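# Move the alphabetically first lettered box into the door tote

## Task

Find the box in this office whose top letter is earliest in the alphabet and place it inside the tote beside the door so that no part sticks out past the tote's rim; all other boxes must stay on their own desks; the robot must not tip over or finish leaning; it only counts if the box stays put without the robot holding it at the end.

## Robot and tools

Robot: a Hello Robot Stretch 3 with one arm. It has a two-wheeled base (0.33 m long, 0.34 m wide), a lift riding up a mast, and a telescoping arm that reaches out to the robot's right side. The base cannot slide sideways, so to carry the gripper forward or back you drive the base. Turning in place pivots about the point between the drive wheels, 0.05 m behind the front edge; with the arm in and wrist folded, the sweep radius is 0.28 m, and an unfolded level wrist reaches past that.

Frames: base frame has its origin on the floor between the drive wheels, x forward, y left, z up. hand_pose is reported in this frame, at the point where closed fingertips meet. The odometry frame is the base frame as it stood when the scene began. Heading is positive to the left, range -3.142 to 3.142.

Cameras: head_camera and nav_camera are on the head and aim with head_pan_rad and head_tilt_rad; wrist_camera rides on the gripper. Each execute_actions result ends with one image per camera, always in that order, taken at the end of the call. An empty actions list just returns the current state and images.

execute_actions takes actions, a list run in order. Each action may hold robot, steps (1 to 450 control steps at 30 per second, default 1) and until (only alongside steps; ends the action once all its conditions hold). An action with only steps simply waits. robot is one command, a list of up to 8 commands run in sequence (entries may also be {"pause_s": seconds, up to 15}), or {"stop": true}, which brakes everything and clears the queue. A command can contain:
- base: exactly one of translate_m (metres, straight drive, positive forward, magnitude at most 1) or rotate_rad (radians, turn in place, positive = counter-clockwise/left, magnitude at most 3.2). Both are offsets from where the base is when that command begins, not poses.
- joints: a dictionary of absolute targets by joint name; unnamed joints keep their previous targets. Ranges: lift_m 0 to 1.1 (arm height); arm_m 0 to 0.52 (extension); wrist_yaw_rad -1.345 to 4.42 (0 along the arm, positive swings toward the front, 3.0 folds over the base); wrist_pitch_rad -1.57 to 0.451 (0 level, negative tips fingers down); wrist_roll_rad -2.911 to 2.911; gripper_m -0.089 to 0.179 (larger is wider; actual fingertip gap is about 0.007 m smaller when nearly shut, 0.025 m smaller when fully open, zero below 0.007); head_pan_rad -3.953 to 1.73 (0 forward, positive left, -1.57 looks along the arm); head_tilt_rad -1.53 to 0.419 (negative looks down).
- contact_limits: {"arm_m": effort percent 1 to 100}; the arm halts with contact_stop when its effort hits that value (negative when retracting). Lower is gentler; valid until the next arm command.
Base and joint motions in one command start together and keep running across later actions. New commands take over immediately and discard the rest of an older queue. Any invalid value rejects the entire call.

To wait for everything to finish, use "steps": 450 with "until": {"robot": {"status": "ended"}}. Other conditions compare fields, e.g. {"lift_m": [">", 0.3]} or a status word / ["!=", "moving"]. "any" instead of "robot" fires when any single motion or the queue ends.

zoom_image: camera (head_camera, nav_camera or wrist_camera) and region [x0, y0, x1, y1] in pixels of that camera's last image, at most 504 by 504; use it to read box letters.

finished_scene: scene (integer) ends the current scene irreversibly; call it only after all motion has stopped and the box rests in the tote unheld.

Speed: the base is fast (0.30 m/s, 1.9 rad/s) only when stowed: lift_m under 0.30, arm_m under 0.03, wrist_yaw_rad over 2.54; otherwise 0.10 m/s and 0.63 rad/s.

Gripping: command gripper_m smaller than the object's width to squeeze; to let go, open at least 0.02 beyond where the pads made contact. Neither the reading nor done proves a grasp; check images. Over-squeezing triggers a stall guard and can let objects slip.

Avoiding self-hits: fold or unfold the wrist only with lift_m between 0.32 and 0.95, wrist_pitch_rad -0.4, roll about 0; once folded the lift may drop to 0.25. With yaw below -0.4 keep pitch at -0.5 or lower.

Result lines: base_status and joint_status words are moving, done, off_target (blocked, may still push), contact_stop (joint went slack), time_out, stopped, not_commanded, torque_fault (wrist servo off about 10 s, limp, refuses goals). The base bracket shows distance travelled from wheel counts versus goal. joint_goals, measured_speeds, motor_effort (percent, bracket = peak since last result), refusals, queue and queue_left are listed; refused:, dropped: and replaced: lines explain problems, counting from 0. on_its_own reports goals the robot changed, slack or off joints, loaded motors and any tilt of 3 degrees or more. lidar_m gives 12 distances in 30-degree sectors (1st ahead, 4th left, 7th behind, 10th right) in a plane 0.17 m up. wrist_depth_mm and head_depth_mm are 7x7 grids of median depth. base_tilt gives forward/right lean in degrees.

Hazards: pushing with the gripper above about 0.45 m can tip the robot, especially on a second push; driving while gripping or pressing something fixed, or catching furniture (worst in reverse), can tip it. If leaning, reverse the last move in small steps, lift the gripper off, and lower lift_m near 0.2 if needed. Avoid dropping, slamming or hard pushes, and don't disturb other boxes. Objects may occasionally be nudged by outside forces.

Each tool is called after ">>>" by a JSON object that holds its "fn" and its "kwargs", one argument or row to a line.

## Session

>>> {"fn": "execute_actions", "kwargs": {
  "actions": []
}}

Scene clock: 0.00 s.
robot.base_odometry: x=+0.000 y=+0.000 heading=+0.000 (m, m, rad; robot's odometry frame)
robot.turned_by_wheels: +0.000 (rad since the last result)
robot.turned_by_imu: +0.000 (rad since the last result)
robot.base_tilt: forward=+1.4 right=+1.0 (deg)
robot.lidar_m: 0.83 0.97 1.70 1.74 1.05 0.91 0.91 1.06 1.65 1.64 0.95 0.83
robot.head_depth_mm: 746 731 726 732 734 729 722 / 776 755 750 752 758 750 744 / 801 779 773 777 779 773 769 / 833 825 815 810 802 794 790 / 859 850 846 837 829 820 813 / 887 882 874 865 854 846 846 / 921 912 902 890 886 877 868
robot.base_status: not_commanded
robot.joint_positions: lift_m=+0.597 arm_m=-0.001 wrist_yaw_rad=+2.923 wrist_pitch_rad=-0.482 wrist_roll_rad=-0.011 gripper_m=+0.037 head_pan_rad=+0.004 head_tilt_rad=-0.015
robot.joint_goals: lift_m=+0.597 arm_m=-0.001 wrist_yaw_rad=+2.923 wrist_pitch_rad=-0.482 wrist_roll_rad=-0.011 gripper_m=+0.037 head_pan_rad=+0.004 head_tilt_rad=-0.015
robot.joint_status: lift_m=not_commanded arm_m=not_commanded wrist_yaw_rad=not_commanded wrist_pitch_rad=not_commanded wrist_roll_rad=not_commanded gripper_m=not_commanded head_pan_rad=not_commanded head_tilt_rad=not_commanded
robot.measured_speeds: translate_m=+0.000 rotate_rad=+0.000 lift_m=+0.000 arm_m=+0.000 wrist_yaw_rad=+0.000 wrist_pitch_rad=+0.000 wrist_roll_rad=+0.000 head_pan_rad=+0.000 head_tilt_rad=+0.000
robot: refusals=0 queue=idle queue_left=0
robot.motor_effort: left_wheel=+0 right_wheel=-1 lift_m=+29 arm_m=+0 wrist_yaw_rad=+1 wrist_pitch_rad=+4 wrist_roll_rad=+0 gripper_m=+0 head_pan_rad=+0 head_tilt_rad=+1 (%)
robot.hand_pose: x=+0.0256 y=+0.0667 z=+0.5956 quat_wxyz=(+0.243, +0.697, +0.094, +0.668) (m; robot's base frame)
robot.wrist_depth_mm: 938 - - - - - - / 985 - - - - - - / - - - - - - - / - - - - - - - / 998 - - - - 973 977 / 873 870 - 845 - 840 816 / 768 759 - 748 744 741 728
pictures: head_camera (sideways: a quarter turn clockwise sets it upright), nav_camera (sideways: a quarter turn counterclockwise sets it upright), wrist_camera
Images, in order (width x height): head_camera 896x504, nav_camera 672x504, wrist_camera 644x364.

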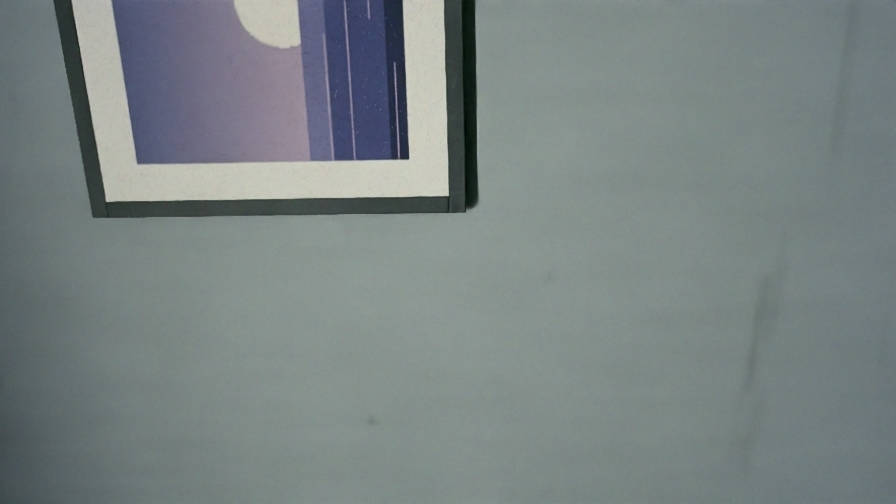

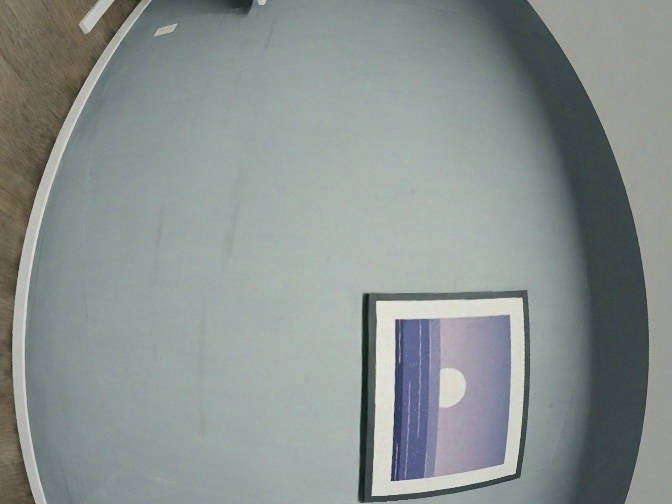

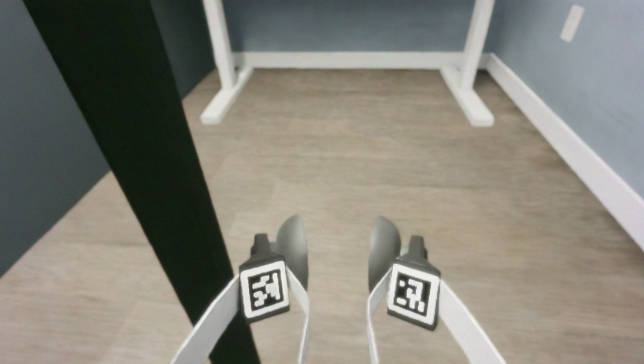

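Scene 2 has started. The wrist camera shows a desk to the left. I'll look that way and lower the lift for fast travel.

>>> {"fn": "execute_actions", "kwargs": {
  "actions": [
    {"robot": {"joints": {"head_pan_rad": 1.45, "head_tilt_rad": -0.3, "lift_m": 0.28}}, "steps": 150, "until": {"robot": {"status": "ended"}}}
  ]
}}

Scene clock: 3.90 s.
robot.base_odometry: x=+0.000 y=+0.000 heading=+0.000 (m, m, rad; robot's odometry frame)
robot.turned_by_wheels: +0.000 (rad since the last result)
robot.turned_by_imu: +0.001 (rad since the last result)
robot.base_tilt: forward=+1.3 right=+1.0 (deg)
robot.lidar_m: 0.83 0.97 1.70 1.74 1.04 0.91 0.91 1.06 1.66 1.64 0.95 0.83
robot.head_depth_mm: 1784 1835 1924 1675 2102 2126 1631 / 1790 1877 1962 1685 2103 2136 1641 / 1842 1890 1988 1688 2156 2125 1634 / 1852 1912 2010 1710 2192 2136 1636 / 1891 1944 2036 1693 2241 2141 1656 / 1901 1992 2076 1736 2242 1981 1645 / 1912 1883 1923 1773 1958 1951 1638
robot.base_status: not_commanded
robot.joint_positions: lift_m=+0.280 arm_m=-0.001 wrist_yaw_rad=+2.923 wrist_pitch_rad=-0.483 wrist_roll_rad=-0.011 gripper_m=+0.037 head_pan_rad=+1.443 head_tilt_rad=-0.296
robot.joint_goals: lift_m=+0.280 arm_m=-0.001 wrist_yaw_rad=+2.923 wrist_pitch_rad=-0.483 wrist_roll_rad=-0.011 gripper_m=+0.037 head_pan_rad=+1.450 head_tilt_rad=-0.300
robot.joint_status: lift_m=done arm_m=not_commanded wrist_yaw_rad=not_commanded wrist_pitch_rad=not_commanded wrist_roll_rad=not_commanded gripper_m=not_commanded head_pan_rad=done head_tilt_rad=done
robot.measured_speeds: translate_m=+0.000 rotate_rad=+0.000 lift_m=+0.000 arm_m=+0.000 wrist_yaw_rad=+0.000 wrist_pitch_rad=+0.000 wrist_roll_rad=+0.000 head_pan_rad=+0.000 head_tilt_rad=+0.000
robot: refusals=0 queue=done queue_left=0
robot.motor_effort: left_wheel=+0(0) right_wheel=-1(0) lift_m=+23(30) arm_m=+0(0) wrist_yaw_rad=+1(0) wrist_pitch_rad=+4(5) wrist_roll_rad=+0(0) gripper_m=-1(0) head_pan_rad=+4(48) head_tilt_rad=-1(18) (%)
robot.hand_pose: x=+0.0256 y=+0.0666 z=+0.2787 quat_wxyz=(+0.243, +0.697, +0.095, +0.668) (m; robot's base frame)
robot.wrist_depth_mm: 946 - - - - - - / 956 - - - - - - / 877 - 860 851 822 836 807 / 688 680 674 675 662 663 653 / 575 566 584 565 567 548 551 / 488 501 - 475 - 469 469 / - - - - 415 410 408
pictures: head_camera (sideways: a quarter turn clockwise sets it upright), nav_camera (sideways: a quarter turn counterclockwise sets it upright), wrist_camera
Images, in order (width x height): head_camera 896x504, nav_camera 672x504, wrist_camera 644x364.

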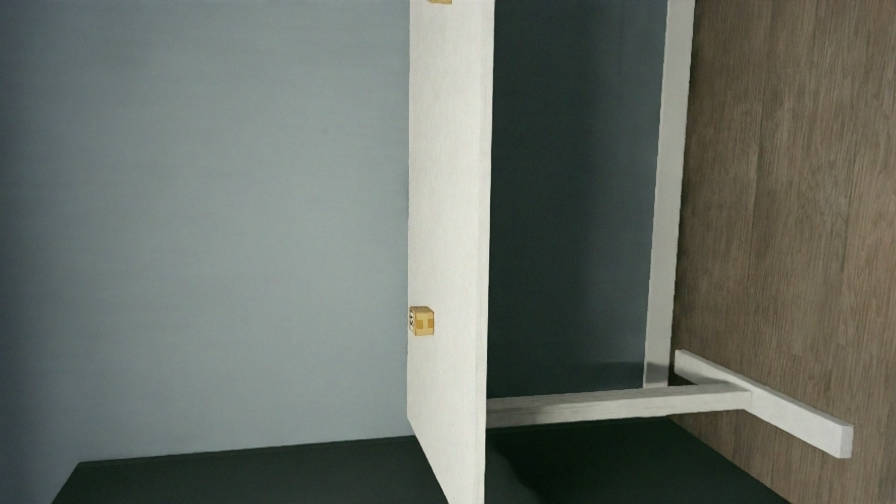

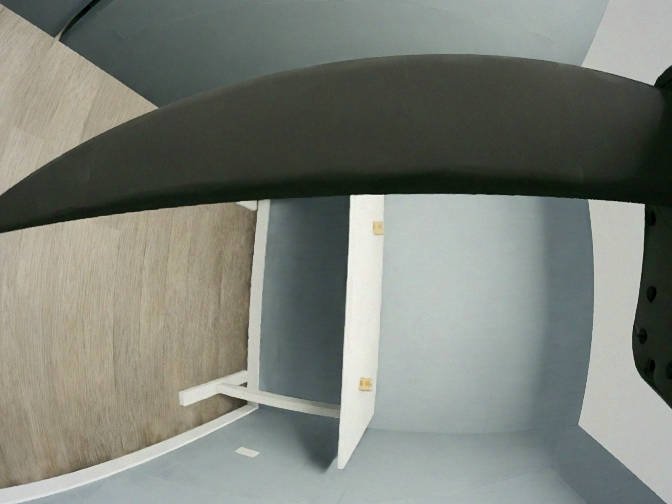

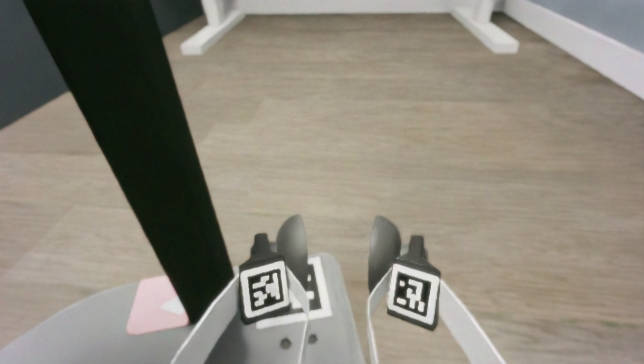

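Desk 1 has two boxes again. I'll zoom in on the visible one.

>>> {"fn": "zoom_image", "kwargs": {
  "camera": "head_camera",
  "region": [380, 280, 470, 360]
}}

Region (380, 280, 470, 360) of head_camera's 896x504 image, scaled by 5.600, with more detail than that image has.

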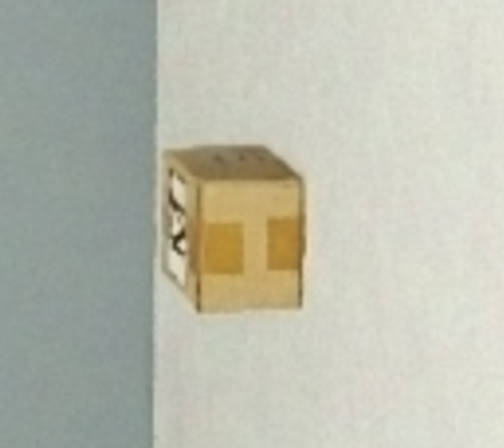

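The angle is too shallow to read from here, and this desk looks taller. I'll drive closer to it.

>>> {"fn": "execute_actions", "kwargs": {
  "actions": [
    {"robot": [{"joints": {"head_pan_rad": 0.45, "head_tilt_rad": -0.45}, "base": {"rotate_rad": 1.31}}, {"base": {"translate_m": 1.0}}], "steps": 400, "until": {"robot": {"status": "ended"}}}
  ]
}}

Scene clock: 12.13 s.
robot.base_odometry: x=+0.258 y=+0.966 heading=+1.310 (m, m, rad; robot's odometry frame)
robot.turned_by_wheels: +1.310 (rad since the last result)
robot.turned_by_imu: +1.310 (rad since the last result)
robot.base_tilt: forward=+1.4 right=+1.0 (deg)
robot.lidar_m: 1.09 0.87 0.87 0.89 0.93 1.29 2.66 1.18 0.87 0.85 0.88 0.86
robot.head_depth_mm: 896 945 1008 918 627 476 383 / 939 992 1050 926 629 476 384 / 973 1040 1109 923 628 476 384 / 1018 1092 1169 928 630 478 396 / 1074 1150 1244 930 631 480 409 / 1133 1198 1286 934 633 480 1102 / 1075 1117 1152 942 638 481 1335
robot.base_status: done (translate_m +1.0000 of +1.0000)
robot.joint_positions: lift_m=+0.280 arm_m=-0.001 wrist_yaw_rad=+2.923 wrist_pitch_rad=-0.483 wrist_roll_rad=-0.011 gripper_m=+0.037 head_pan_rad=+0.457 head_tilt_rad=-0.445
robot.joint_goals: lift_m=+0.280 arm_m=-0.001 wrist_yaw_rad=+2.923 wrist_pitch_rad=-0.483 wrist_roll_rad=-0.011 gripper_m=+0.037 head_pan_rad=+0.450 head_tilt_rad=-0.450
robot.joint_status: lift_m=done arm_m=not_commanded wrist_yaw_rad=not_commanded wrist_pitch_rad=not_commanded wrist_roll_rad=not_commanded gripper_m=not_commanded head_pan_rad=done head_tilt_rad=done
robot.measured_speeds: translate_m=+0.000 rotate_rad=+0.000 lift_m=+0.000 arm_m=+0.000 wrist_yaw_rad=+0.000 wrist_pitch_rad=+0.000 wrist_roll_rad=+0.000 head_pan_rad=+0.000 head_tilt_rad=+0.000
robot: refusals=0 queue=done queue_left=0
robot.motor_effort: left_wheel=-3(10) right_wheel=+4(10) lift_m=+23(24) arm_m=+0(0) wrist_yaw_rad=+1(0) wrist_pitch_rad=+5(5) wrist_roll_rad=+0(0) gripper_m=-1(1) head_pan_rad=-4(50) head_tilt_rad=-1(14) (%)
robot.hand_pose: x=+0.0256 y=+0.0666 z=+0.2787 quat_wxyz=(+0.243, +0.697, +0.095, +0.668) (m; robot's base frame)
robot.wrist_depth_mm: 783 838 867 910 908 966 - / 855 - 972 999 - - - / 884 - 868 851 820 829 841 / 685 659 673 677 671 655 656 / 577 573 582 563 568 552 537 / 489 505 - 472 - 470 467 / - - - - 408 414 410
pictures: head_camera (sideways: a quarter turn clockwise sets it upright), nav_camera (sideways: a quarter turn counterclockwise sets it upright), wrist_camera
Images, in order (width x height): head_camera 896x504, nav_camera 672x504, wrist_camera 644x364.

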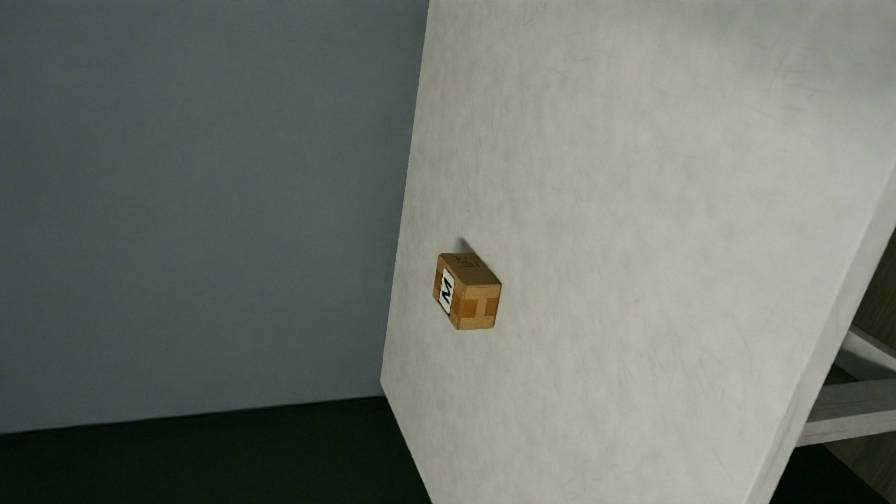

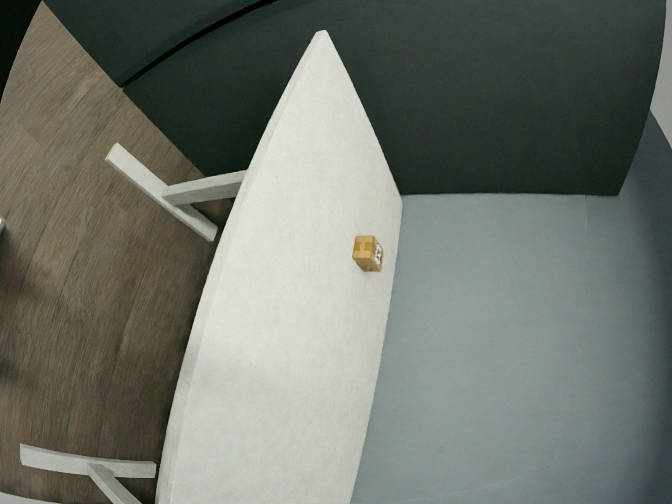

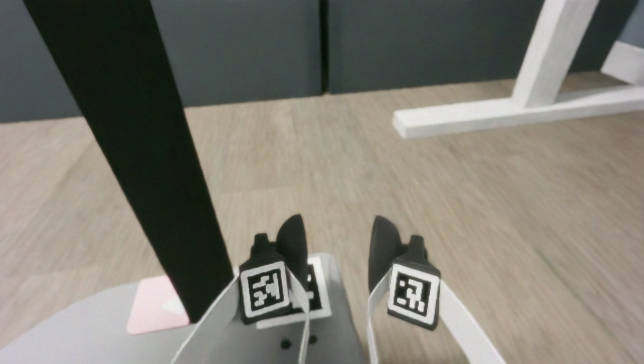

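I'll check the current state of the scene first.

>>> {"fn": "execute_actions", "kwargs": {
  "actions": []
}}

Scene clock: 12.70 s.
robot.base_odometry: x=+0.258 y=+0.966 heading=+1.310 (m, m, rad; robot's odometry frame)
robot.turned_by_wheels: +0.000 (rad since the last result)
robot.turned_by_imu: +0.000 (rad since the last result)
robot.base_tilt: forward=+1.3 right=+1.0 (deg)
robot.lidar_m: 1.10 0.88 0.87 0.89 0.93 1.29 2.66 1.18 0.87 0.85 0.88 0.86
robot.head_depth_mm: 894 947 1002 916 626 475 383 / 935 990 1052 922 628 476 383 / 977 1038 1111 922 628 477 384 / 1023 1089 1169 926 630 478 395 / 1073 1149 1243 938 632 480 409 / 1125 1212 1281 938 634 480 1105 / 1073 1117 1161 940 635 482 1330
robot.base_status: done (translate_m +1.0000 of +1.0000)
robot.joint_positions: lift_m=+0.280 arm_m=-0.001 wrist_yaw_rad=+2.923 wrist_pitch_rad=-0.483 wrist_roll_rad=-0.011 gripper_m=+0.037 head_pan_rad=+0.457 head_tilt_rad=-0.445
robot.joint_goals: lift_m=+0.280 arm_m=-0.001 wrist_yaw_rad=+2.923 wrist_pitch_rad=-0.483 wrist_roll_rad=-0.011 gripper_m=+0.037 head_pan_rad=+0.450 head_tilt_rad=-0.450
robot.joint_status: lift_m=done arm_m=not_commanded wrist_yaw_rad=not_commanded wrist_pitch_rad=not_commanded wrist_roll_rad=not_commanded gripper_m=not_commanded head_pan_rad=done head_tilt_rad=done
robot.measured_speeds: translate_m=+0.000 rotate_rad=+0.000 lift_m=+0.000 arm_m=+0.000 wrist_yaw_rad=+0.000 wrist_pitch_rad=+0.000 wrist_roll_rad=+0.000 head_pan_rad=+0.000 head_tilt_rad=+0.000
robot: refusals=0 queue=done queue_left=0
robot.motor_effort: left_wheel=-3(3) right_wheel=+3(4) lift_m=+23(23) arm_m=+0(1) wrist_yaw_rad=+1(0) wrist_pitch_rad=+4(4) wrist_roll_rad=+0(0) gripper_m=+0(0) head_pan_rad=-5(5) head_tilt_rad=-2(2) (%)
robot.hand_pose: x=+0.0256 y=+0.0666 z=+0.2787 quat_wxyz=(+0.243, +0.697, +0.095, +0.668) (m; robot's base frame)
robot.wrist_depth_mm: 795 830 849 889 938 992 984 / 844 - 937 991 - - - / 872 - 870 849 803 812 809 / 700 681 672 675 664 657 654 / 573 573 584 561 568 556 551 / 489 506 - 475 - 466 472 / - - - - 414 414 409
pictures: head_camera (sideways: a quarter turn clockwise sets it upright), nav_camera (sideways: a quarter turn counterclockwise sets it upright), wrist_camera
Images, in order (width x height): head_camera 896x504, nav_camera 672x504, wrist_camera 644x364.

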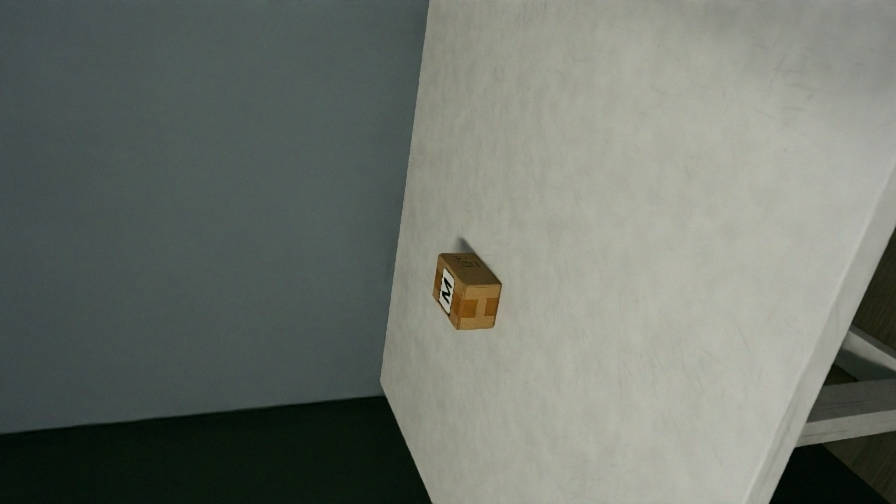

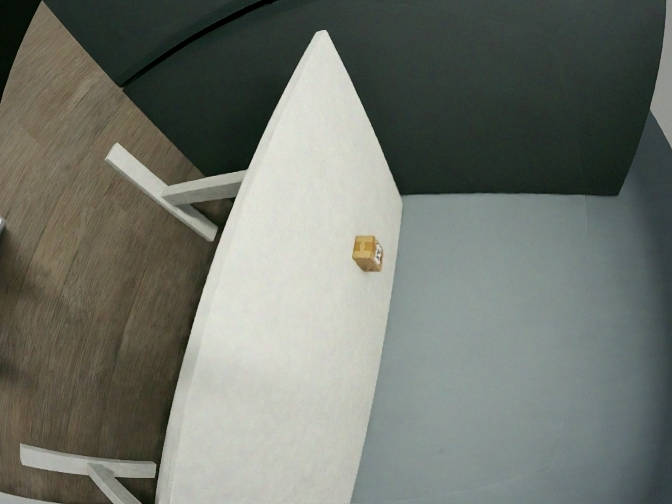

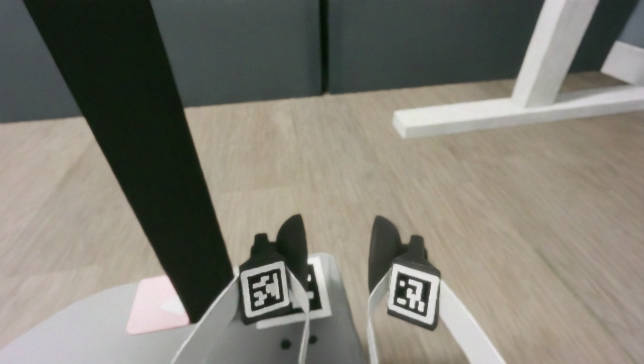

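>>> {"fn": "zoom_image", "kwargs": {
  "camera": "head_camera",
  "region": [410, 230, 530, 350]
}}

Region (410, 230, 530, 350) of head_camera's 896x504 image, scaled by 4.200, with more detail than that image has.

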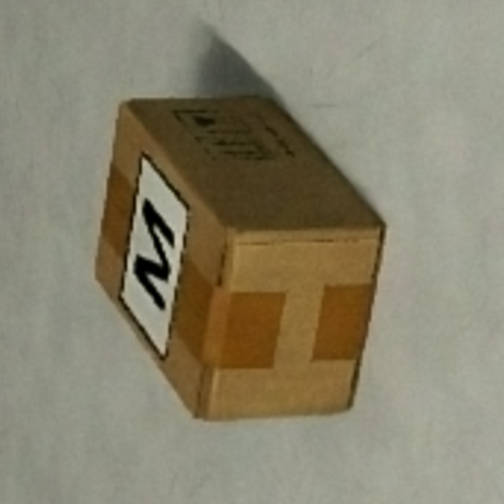

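Box a reads "M" (or "W" if I'm seeing it upside down). Next I'll pan the head right to read box b.

>>> {"fn": "execute_actions", "kwargs": {
  "actions": [
    {"robot": {"joints": {"head_pan_rad": -0.5, "head_tilt_rad": -0.45}}, "steps": 60, "until": {"robot": {"status": "ended"}}}
  ]
}}

Scene clock: 14.13 s.
robot.base_odometry: x=+0.258 y=+0.966 heading=+1.310 (m, m, rad; robot's odometry frame)
robot.turned_by_wheels: +0.000 (rad since the last result)
robot.turned_by_imu: +0.000 (rad since the last result)
robot.base_tilt: forward=+1.3 right=+1.0 (deg)
robot.lidar_m: 1.10 0.88 0.87 0.89 0.93 1.29 2.66 1.18 0.87 0.85 0.88 0.86
robot.head_depth_mm: 1004 1051 1101 917 627 492 1319 / 1117 1186 1253 919 628 476 1120 / 1082 1153 1236 925 628 478 419 / 1030 1100 1173 931 629 478 396 / 979 1046 1109 931 633 480 387 / 936 995 1059 937 636 480 386 / 894 955 1009 943 639 481 387
robot.base_status: done (translate_m +1.0000 of +1.0000)
robot.joint_positions: lift_m=+0.280 arm_m=-0.001 wrist_yaw_rad=+2.923 wrist_pitch_rad=-0.483 wrist_roll_rad=-0.011 gripper_m=+0.037 head_pan_rad=-0.493 head_tilt_rad=-0.445
robot.joint_goals: lift_m=+0.280 arm_m=-0.001 wrist_yaw_rad=+2.923 wrist_pitch_rad=-0.483 wrist_roll_rad=-0.011 gripper_m=+0.037 head_pan_rad=-0.500 head_tilt_rad=-0.450
robot.joint_status: lift_m=done arm_m=not_commanded wrist_yaw_rad=not_commanded wrist_pitch_rad=not_commanded wrist_roll_rad=not_commanded gripper_m=not_commanded head_pan_rad=done head_tilt_rad=done
robot.measured_speeds: translate_m=+0.000 rotate_rad=+0.000 lift_m=+0.000 arm_m=+0.000 wrist_yaw_rad=+0.000 wrist_pitch_rad=+0.000 wrist_roll_rad=+0.000 head_pan_rad=+0.000 head_tilt_rad=+0.000
robot: refusals=0 queue=done queue_left=0
robot.motor_effort: left_wheel=-3(3) right_wheel=+3(3) lift_m=+23(24) arm_m=+1(0) wrist_yaw_rad=+0(1) wrist_pitch_rad=+4(4) wrist_roll_rad=+0(0) gripper_m=-1(0) head_pan_rad=-4(48) head_tilt_rad=-2(2) (%)
robot.hand_pose: x=+0.0256 y=+0.0666 z=+0.2787 quat_wxyz=(+0.243, +0.697, +0.095, +0.668) (m; robot's base frame)
robot.wrist_depth_mm: 806 817 865 896 929 962 - / 849 - 943 996 - - 994 / 891 - 843 852 790 821 820 / 705 682 682 663 673 654 660 / 575 567 577 555 574 548 547 / 488 501 - 475 - 473 466 / - - - - 412 411 409
pictures: head_camera (sideways: a quarter turn clockwise sets it upright), nav_camera (sideways: a quarter turn counterclockwise sets it upright), wrist_camera
Images, in order (width x height): head_camera 896x504, nav_camera 672x504, wrist_camera 644x364.

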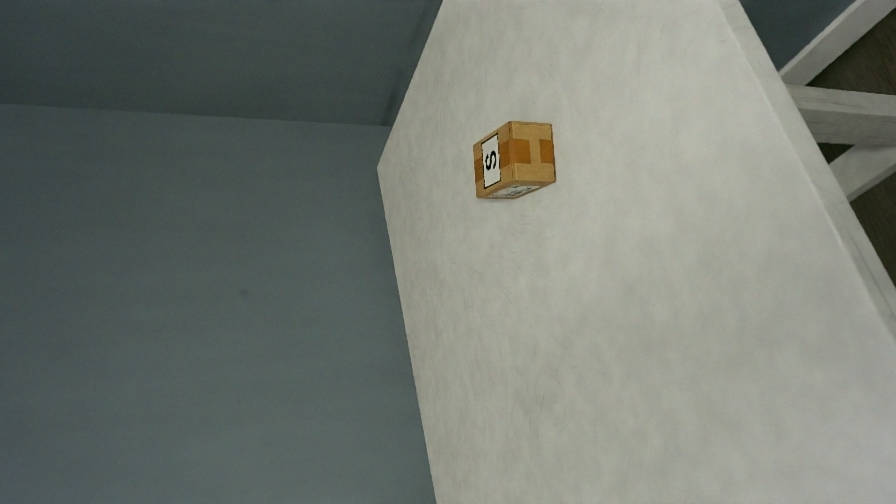

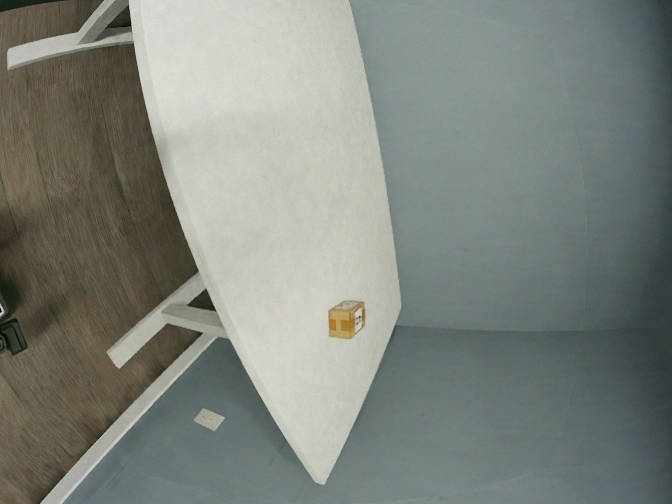

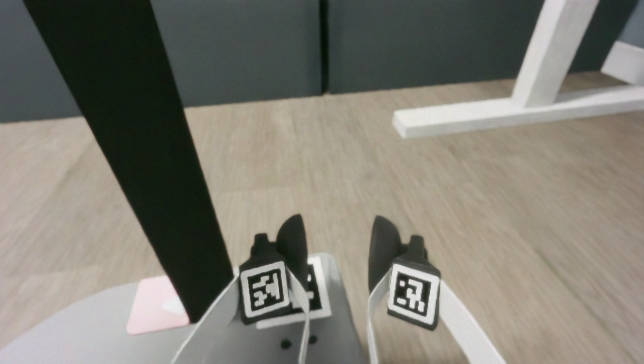

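Box b reads "S", so desk 1 holds M and S. I'll turn around and drive toward the door side to reach the other desks.

>>> {"fn": "execute_actions", "kwargs": {
  "actions": [
    {"robot": [{"base": {"rotate_rad": 3.14}, "joints": {"head_pan_rad": -0.5, "head_tilt_rad": -0.3}}, {"base": {"translate_m": 1.0}}, {"base": {"translate_m": 0.85}}], "steps": 450, "until": {"robot": {"status": "ended"}}}
  ]
}}

Scene clock: 27.57 s.
robot.base_odometry: x=-0.222 y=-0.820 heading=-1.834 (m, m, rad; robot's odometry frame)
robot.turned_by_wheels: +3.140 (rad since the last result)
robot.turned_by_imu: +3.137 (rad since the last result)
robot.base_tilt: forward=+1.3 right=+1.0 (deg)
robot.lidar_m: 0.80 0.84 0.82 0.79 0.83 1.16 2.56 1.31 0.98 0.96 1.13 0.83
robot.head_depth_mm: 905 954 1001 1055 1116 1185 1266 / 860 902 943 999 1040 1111 1167 / 816 853 892 937 983 1039 1090 / 744 779 820 851 898 943 993 / 723 753 783 813 850 897 941 / 692 717 744 776 809 846 891 / 663 685 709 742 772 802 841
robot.base_status: done (translate_m +0.8500 of +0.8500)
robot.joint_positions: lift_m=+0.280 arm_m=-0.001 wrist_yaw_rad=+2.923 wrist_pitch_rad=-0.483 wrist_roll_rad=-0.011 gripper_m=+0.037 head_pan_rad=-0.493 head_tilt_rad=-0.309
robot.joint_goals: lift_m=+0.280 arm_m=-0.001 wrist_yaw_rad=+2.923 wrist_pitch_rad=-0.483 wrist_roll_rad=-0.011 gripper_m=+0.037 head_pan_rad=-0.500 head_tilt_rad=-0.300
robot.joint_status: lift_m=done arm_m=not_commanded wrist_yaw_rad=not_commanded wrist_pitch_rad=not_commanded wrist_roll_rad=not_commanded gripper_m=not_commanded head_pan_rad=done head_tilt_rad=done
robot.measured_speeds: translate_m=+0.000 rotate_rad=+0.000 lift_m=+0.000 arm_m=+0.000 wrist_yaw_rad=+0.000 wrist_pitch_rad=+0.000 wrist_roll_rad=+0.000 head_pan_rad=+0.000 head_tilt_rad=+0.000
robot: refusals=0 queue=done queue_left=0
robot.motor_effort: left_wheel=-3(10) right_wheel=+3(11) lift_m=+23(23) arm_m=-1(0) wrist_yaw_rad=+1(1) wrist_pitch_rad=+4(4) wrist_roll_rad=+0(0) gripper_m=-1(0) head_pan_rad=-3(4) head_tilt_rad=+4(15) (%)
robot.hand_pose: x=+0.0256 y=+0.0666 z=+0.2787 quat_wxyz=(+0.243, +0.697, +0.095, +0.668) (m; robot's base frame)
robot.wrist_depth_mm: 700 752 765 792 836 866 842 / 779 - 844 858 893 946 842 / 808 - 831 854 630 820 808 / 696 691 688 654 624 517 656 / 572 569 588 559 430 521 522 / 494 503 - 479 - 405 468 / - - - - 415 413 412
pictures: head_camera (sideways: a quarter turn clockwise sets it upright), nav_camera (sideways: a quarter turn counterclockwise sets it upright), wrist_camera
Images, in order (width x height): head_camera 896x504, nav_camera 672x504, wrist_camera 644x364.

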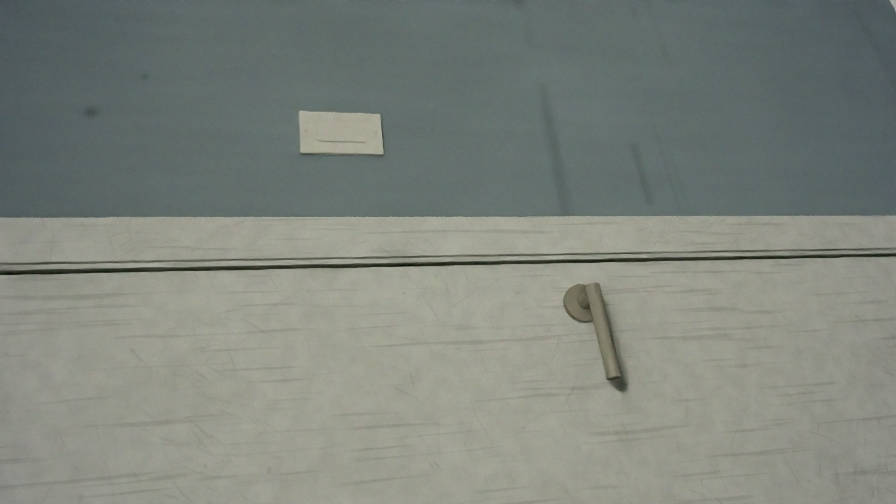

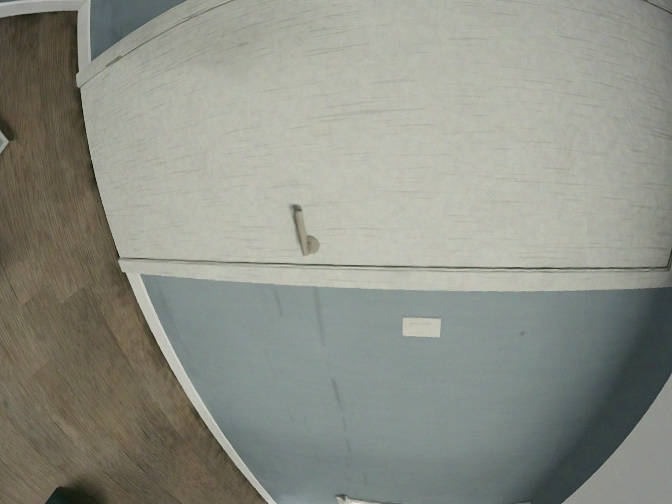

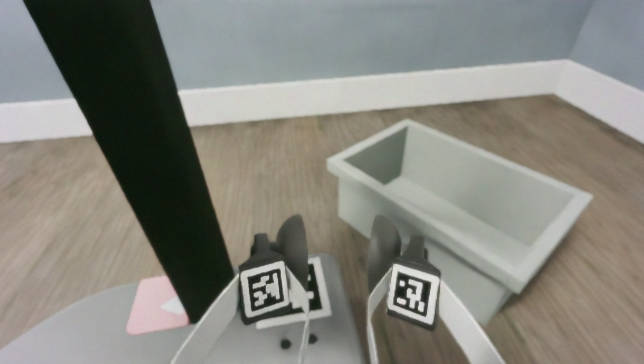

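The wrist camera shows the tote on the floor to my left, near the door and front-wall corner. The lidar suggests there's a gap between the partition's end and the door wall on my right. I'll edge forward and look into that corridor.

>>> {"fn": "execute_actions", "kwargs": {
  "actions": [
    {"robot": {"base": {"translate_m": 0.3}, "joints": {"head_pan_rad": -1.45, "head_tilt_rad": -0.3}}, "steps": 150, "until": {"robot": {"status": "ended"}}}
  ]
}}

Scene clock: 31.57 s.
robot.base_odometry: x=-0.300 y=-1.110 heading=-1.834 (m, m, rad; robot's odometry frame)
robot.turned_by_wheels: +0.000 (rad since the last result)
robot.turned_by_imu: +0.002 (rad since the last result)
robot.base_tilt: forward=+1.4 right=+0.9 (deg)
robot.lidar_m: 0.50 0.52 0.76 0.78 0.82 1.15 2.85 1.32 1.06 1.80 0.71 0.51
robot.head_depth_mm: 3345 3529 3592 3790 2928 2094 1620 / 3430 3585 3749 3881 2953 2068 1608 / 3403 3556 3733 - 2959 2085 1616 / 2882 2995 3023 3176 2817 2086 1606 / 1800 1841 1877 1881 1918 1906 1616 / 1307 1324 1335 1355 1387 1376 1404 / 1028 1036 1039 1052 1063 1069 1079
robot.base_status: done (translate_m +0.3000 of +0.3000)
robot.joint_positions: lift_m=+0.280 arm_m=-0.001 wrist_yaw_rad=+2.923 wrist_pitch_rad=-0.483 wrist_roll_rad=-0.011 gripper_m=+0.037 head_pan_rad=-1.443 head_tilt_rad=-0.309
robot.joint_goals: lift_m=+0.280 arm_m=-0.001 wrist_yaw_rad=+2.923 wrist_pitch_rad=-0.483 wrist_roll_rad=-0.011 gripper_m=+0.037 head_pan_rad=-1.450 head_tilt_rad=-0.300
robot.joint_status: lift_m=done arm_m=not_commanded wrist_yaw_rad=not_commanded wrist_pitch_rad=not_commanded wrist_roll_rad=not_commanded gripper_m=not_commanded head_pan_rad=done head_tilt_rad=done
robot.measured_speeds: translate_m=+0.000 rotate_rad=+0.000 lift_m=+0.000 arm_m=+0.000 wrist_yaw_rad=+0.000 wrist_pitch_rad=+0.000 wrist_roll_rad=+0.000 head_pan_rad=+0.000 head_tilt_rad=+0.000
robot: refusals=0 queue=done queue_left=0
robot.motor_effort: left_wheel=-3(7) right_wheel=+3(9) lift_m=+23(23) arm_m=-1(1) wrist_yaw_rad=+0(0) wrist_pitch_rad=+4(5) wrist_roll_rad=+0(0) gripper_m=+0(1) head_pan_rad=-4(47) head_tilt_rad=+4(5) (%)
robot.hand_pose: x=+0.0256 y=+0.0666 z=+0.2786 quat_wxyz=(+0.243, +0.697, +0.095, +0.668) (m; robot's base frame)
robot.wrist_depth_mm: 703 740 755 779 807 752 505 / 751 - 813 870 890 766 515 / 826 - 841 859 827 740 530 / 696 686 576 541 646 668 537 / 583 562 571 554 556 550 528 / 495 503 - 355 - 468 472 / - - - - 415 412 413
pictures: head_camera (sideways: a quarter turn clockwise sets it upright), nav_camera (sideways: a quarter turn counterclockwise sets it upright), wrist_camera
Images, in order (width x height): head_camera 896x504, nav_camera 672x504, wrist_camera 644x364.

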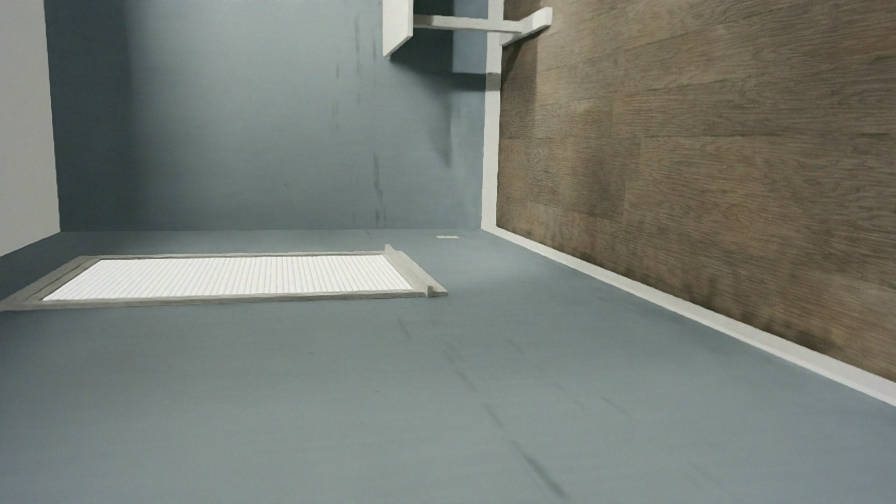

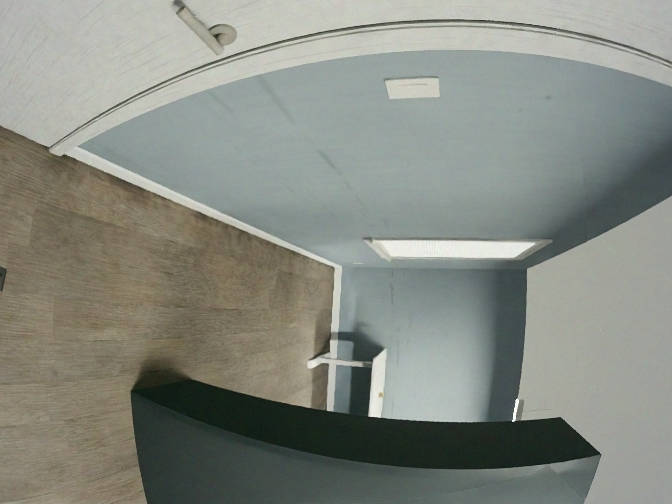

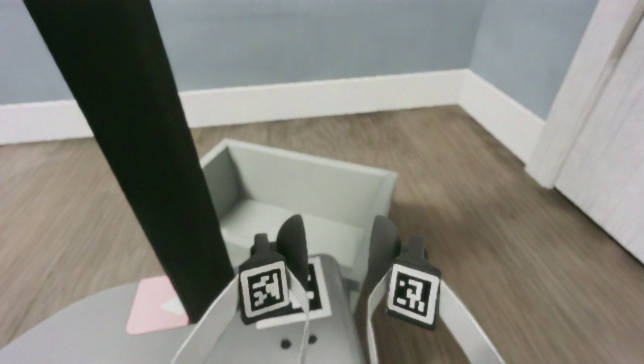

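The corridor is clear, and I can see a desk along the back wall. I'll turn into the corridor and drive through to the back area.

>>> {"fn": "execute_actions", "kwargs": {
  "actions": [
    {"robot": [{"base": {"rotate_rad": -1.60}, "joints": {"head_pan_rad": -0.7, "head_tilt_rad": -0.3}}, {"base": {"translate_m": 1.0}}, {"base": {"translate_m": 1.0}}], "steps": 450, "until": {"robot": {"status": "ended"}}}
  ]
}}

Scene clock: 44.97 s.
robot.base_odometry: x=-2.216 y=-0.535 heading=+2.850 (m, m, rad; robot's odometry frame)
robot.turned_by_wheels: -1.600 (rad since the last result)
robot.turned_by_imu: -1.585 (rad since the last result)
robot.base_tilt: forward=+1.3 right=+1.0 (deg)
robot.lidar_m: 1.97 0.73 0.54 0.52 0.54 0.73 1.98 0.75 1.46 2.37 2.40 1.64
robot.head_depth_mm: 2971 3161 3358 3557 2930 2104 1608 / 2734 2875 2999 2991 2783 2081 1604 / 2468 2589 2726 2355 2723 2079 1588 / 2246 2360 2435 2367 2623 2083 1613 / 2060 2176 2276 2276 2370 2084 1619 / 1961 2015 2091 2119 1663 2095 1588 / 1814 1872 1943 1979 1627 1880 1623
robot.base_status: done (translate_m +1.0000 of +1.0000)
robot.joint_positions: lift_m=+0.280 arm_m=-0.001 wrist_yaw_rad=+2.923 wrist_pitch_rad=-0.483 wrist_roll_rad=-0.011 gripper_m=+0.037 head_pan_rad=-0.707 head_tilt_rad=-0.309
robot.joint_goals: lift_m=+0.280 arm_m=-0.001 wrist_yaw_rad=+2.923 wrist_pitch_rad=-0.483 wrist_roll_rad=-0.011 gripper_m=+0.037 head_pan_rad=-0.700 head_tilt_rad=-0.300
robot.joint_status: lift_m=done arm_m=not_commanded wrist_yaw_rad=not_commanded wrist_pitch_rad=not_commanded wrist_roll_rad=not_commanded gripper_m=not_commanded head_pan_rad=done head_tilt_rad=done
robot.measured_speeds: translate_m=+0.000 rotate_rad=+0.000 lift_m=+0.000 arm_m=+0.000 wrist_yaw_rad=+0.000 wrist_pitch_rad=+0.000 wrist_roll_rad=+0.000 head_pan_rad=+0.000 head_tilt_rad=+0.000
robot: refusals=0 queue=done queue_left=0
robot.motor_effort: left_wheel=+3(13) right_wheel=-3(9) lift_m=+23(23) arm_m=+0(1) wrist_yaw_rad=+0(0) wrist_pitch_rad=+4(5) wrist_roll_rad=+0(0) gripper_m=+0(0) head_pan_rad=+4(48) head_tilt_rad=+4(5) (%)
robot.hand_pose: x=+0.0256 y=+0.0665 z=+0.2786 quat_wxyz=(+0.243, +0.697, +0.095, +0.668) (m; robot's base frame)
robot.wrist_depth_mm: 466 488 511 527 551 577 604 / 508 - 551 578 611 646 679 / 556 - 608 637 681 715 742 / 599 627 648 667 678 655 652 / 581 573 595 565 564 553 544 / 489 501 - 475 - 474 463 / - - - - 413 408 414
pictures: head_camera (sideways: a quarter turn clockwise sets it upright), nav_camera (sideways: a quarter turn counterclockwise sets it upright), wrist_camera
Images, in order (width x height): head_camera 896x504, nav_camera 672x504, wrist_camera 644x364.

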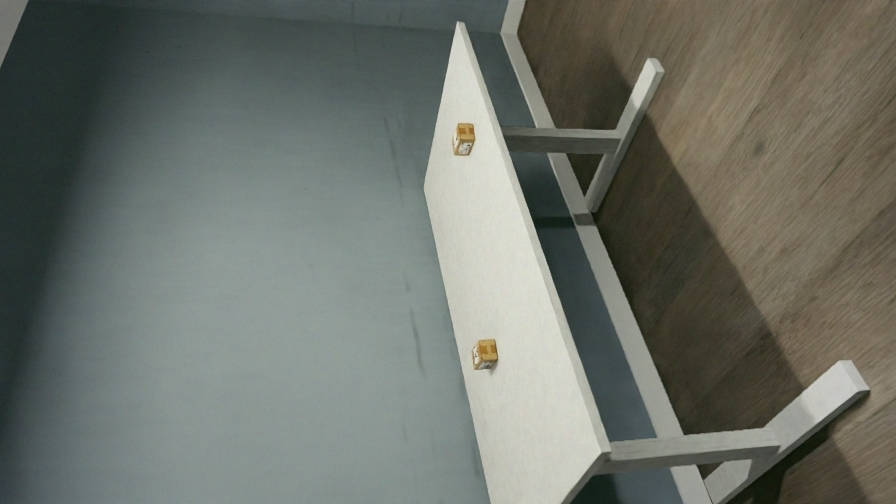

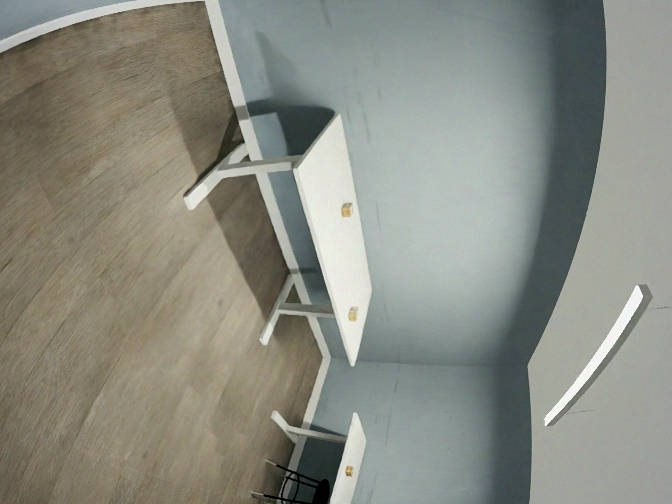

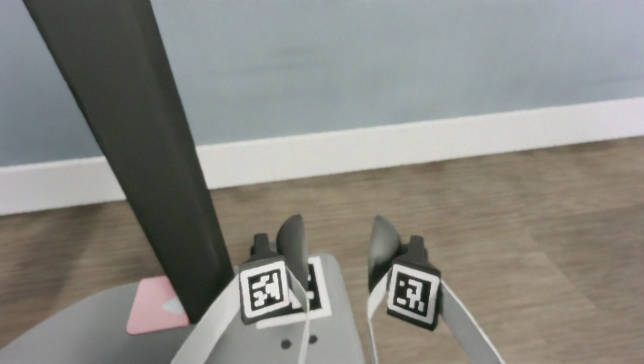

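The back desk has two boxes, and a third desk with a chair is further along. I'll zoom in to see whether any letters are readable from here.

>>> {"fn": "zoom_image", "kwargs": {
  "camera": "head_camera",
  "region": [455, 325, 515, 385]
}}

>>> {"fn": "zoom_image", "kwargs": {
  "camera": "head_camera",
  "region": [435, 110, 495, 170]
}}

Region (455, 325, 515, 385) of head_camera's 896x504 image, scaled by 8.400, with more detail than that image has.

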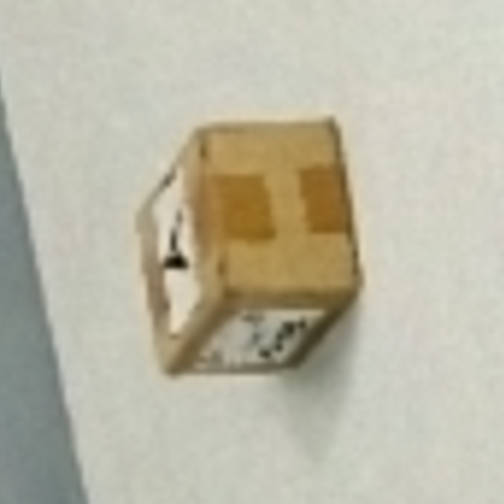

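Region (435, 110, 495, 170) of head_camera's 896x504 image, scaled by 8.400, with more detail than that image has.

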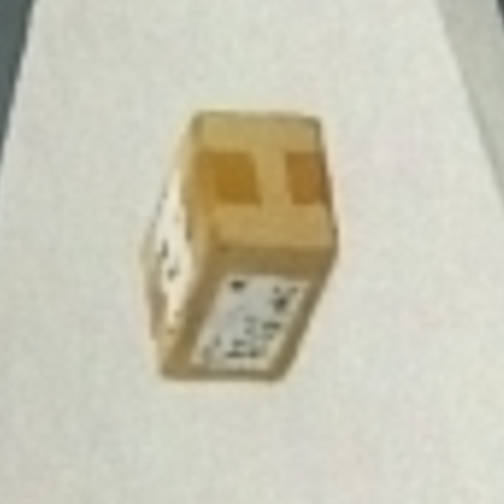

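The letters aren't readable at this distance. I'll drive diagonally to a spot in front of the back desk, between its two boxes.

>>> {"fn": "execute_actions", "kwargs": {
  "actions": [
    {"robot": [{"base": {"rotate_rad": -1.10}, "joints": {"head_pan_rad": 1.10, "head_tilt_rad": -0.6}}, {"base": {"translate_m": 0.7}}, {"base": {"translate_m": 0.68}}], "steps": 450, "until": {"robot": {"status": "ended"}}}
  ]
}}

Scene clock: 57.97 s.
robot.base_odometry: x=-2.462 y=+0.823 heading=+1.750 (m, m, rad; robot's odometry frame)
robot.turned_by_wheels: -1.100 (rad since the last result)
robot.turned_by_imu: -1.090 (rad since the last result)
robot.base_tilt: forward=+1.3 right=+0.9 (deg)
robot.lidar_m: 2.02 1.09 1.35 1.07 1.83 1.75 1.80 1.44 1.24 1.61 1.67 1.45
robot.head_depth_mm: 1125 1232 1340 1112 845 1445 1281 / 1122 1222 1342 1119 847 1446 1282 / 1123 1222 1342 1113 847 1449 1280 / 1114 1225 1340 1116 850 1454 1279 / 1112 1221 1343 1125 850 1452 1282 / 1120 1216 1334 1073 850 1450 1276 / 1112 1224 1334 1141 854 1455 1293
robot.base_status: done (translate_m +0.6800 of +0.6800)
robot.joint_positions: lift_m=+0.280 arm_m=-0.001 wrist_yaw_rad=+2.923 wrist_pitch_rad=-0.483 wrist_roll_rad=-0.011 gripper_m=+0.037 head_pan_rad=+1.093 head_tilt_rad=-0.593
robot.joint_goals: lift_m=+0.280 arm_m=-0.001 wrist_yaw_rad=+2.923 wrist_pitch_rad=-0.483 wrist_roll_rad=-0.011 gripper_m=+0.037 head_pan_rad=+1.100 head_tilt_rad=-0.600
robot.joint_status: lift_m=done arm_m=not_commanded wrist_yaw_rad=not_commanded wrist_pitch_rad=not_commanded wrist_roll_rad=not_commanded gripper_m=not_commanded head_pan_rad=done head_tilt_rad=done
robot.measured_speeds: translate_m=+0.000 rotate_rad=+0.000 lift_m=+0.000 arm_m=+0.000 wrist_yaw_rad=+0.000 wrist_pitch_rad=+0.000 wrist_roll_rad=+0.000 head_pan_rad=+0.000 head_tilt_rad=+0.000
robot: refusals=0 queue=done queue_left=0
robot.motor_effort: left_wheel=+3(10) right_wheel=-4(9) lift_m=+23(23) arm_m=-1(0) wrist_yaw_rad=+0(0) wrist_pitch_rad=+4(5) wrist_roll_rad=+0(0) gripper_m=+0(0) head_pan_rad=+4(49) head_tilt_rad=-3(21) (%)
robot.hand_pose: x=+0.0256 y=+0.0665 z=+0.2786 quat_wxyz=(+0.243, +0.697, +0.095, +0.668) (m; robot's base frame)
robot.wrist_depth_mm: - - - - - - - / - - - - - - - / 881 - 853 850 838 831 804 / 693 677 687 679 672 666 645 / 581 561 588 561 575 553 551 / 494 504 - 482 - 472 470 / - - - - 414 410 407
pictures: head_camera (sideways: a quarter turn clockwise sets it upright), nav_camera (sideways: a quarter turn counterclockwise sets it upright), wrist_camera
Images, in order (width x height): head_camera 896x504, nav_camera 672x504, wrist_camera 644x364.

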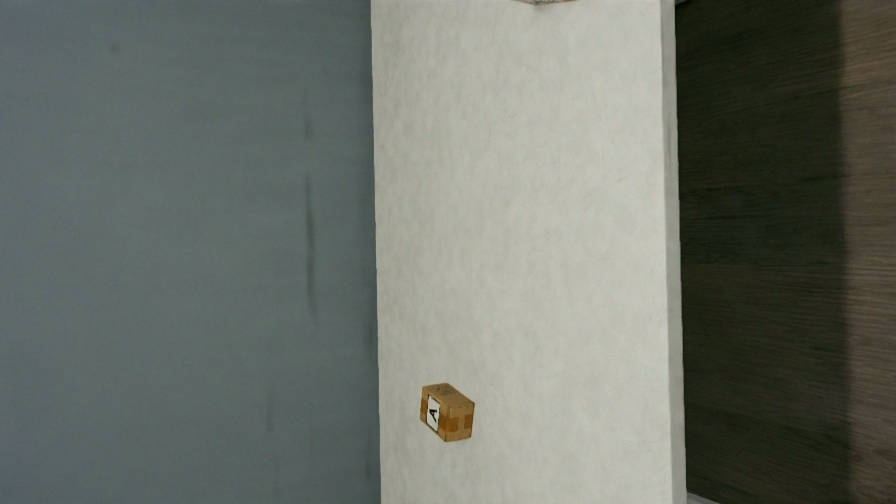

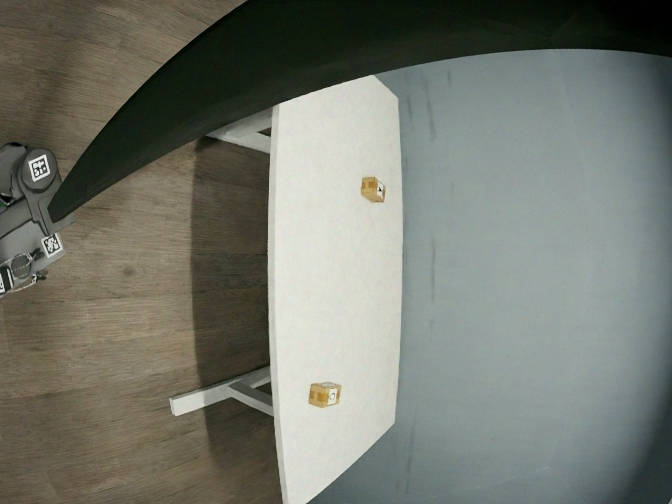

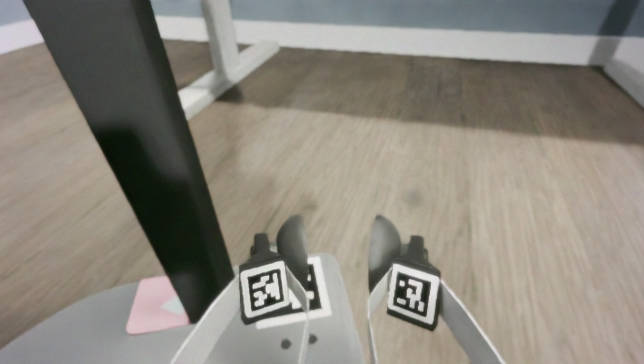

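Box c appears to show an "A". I'll zoom in to confirm.

>>> {"fn": "zoom_image", "kwargs": {
  "camera": "head_camera",
  "region": [400, 365, 500, 465]
}}

Region (400, 365, 500, 465) of head_camera's 896x504 image, scaled by 5.040, with more detail than that image has.

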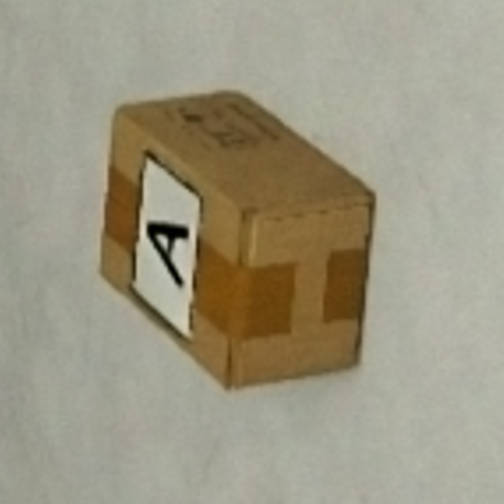

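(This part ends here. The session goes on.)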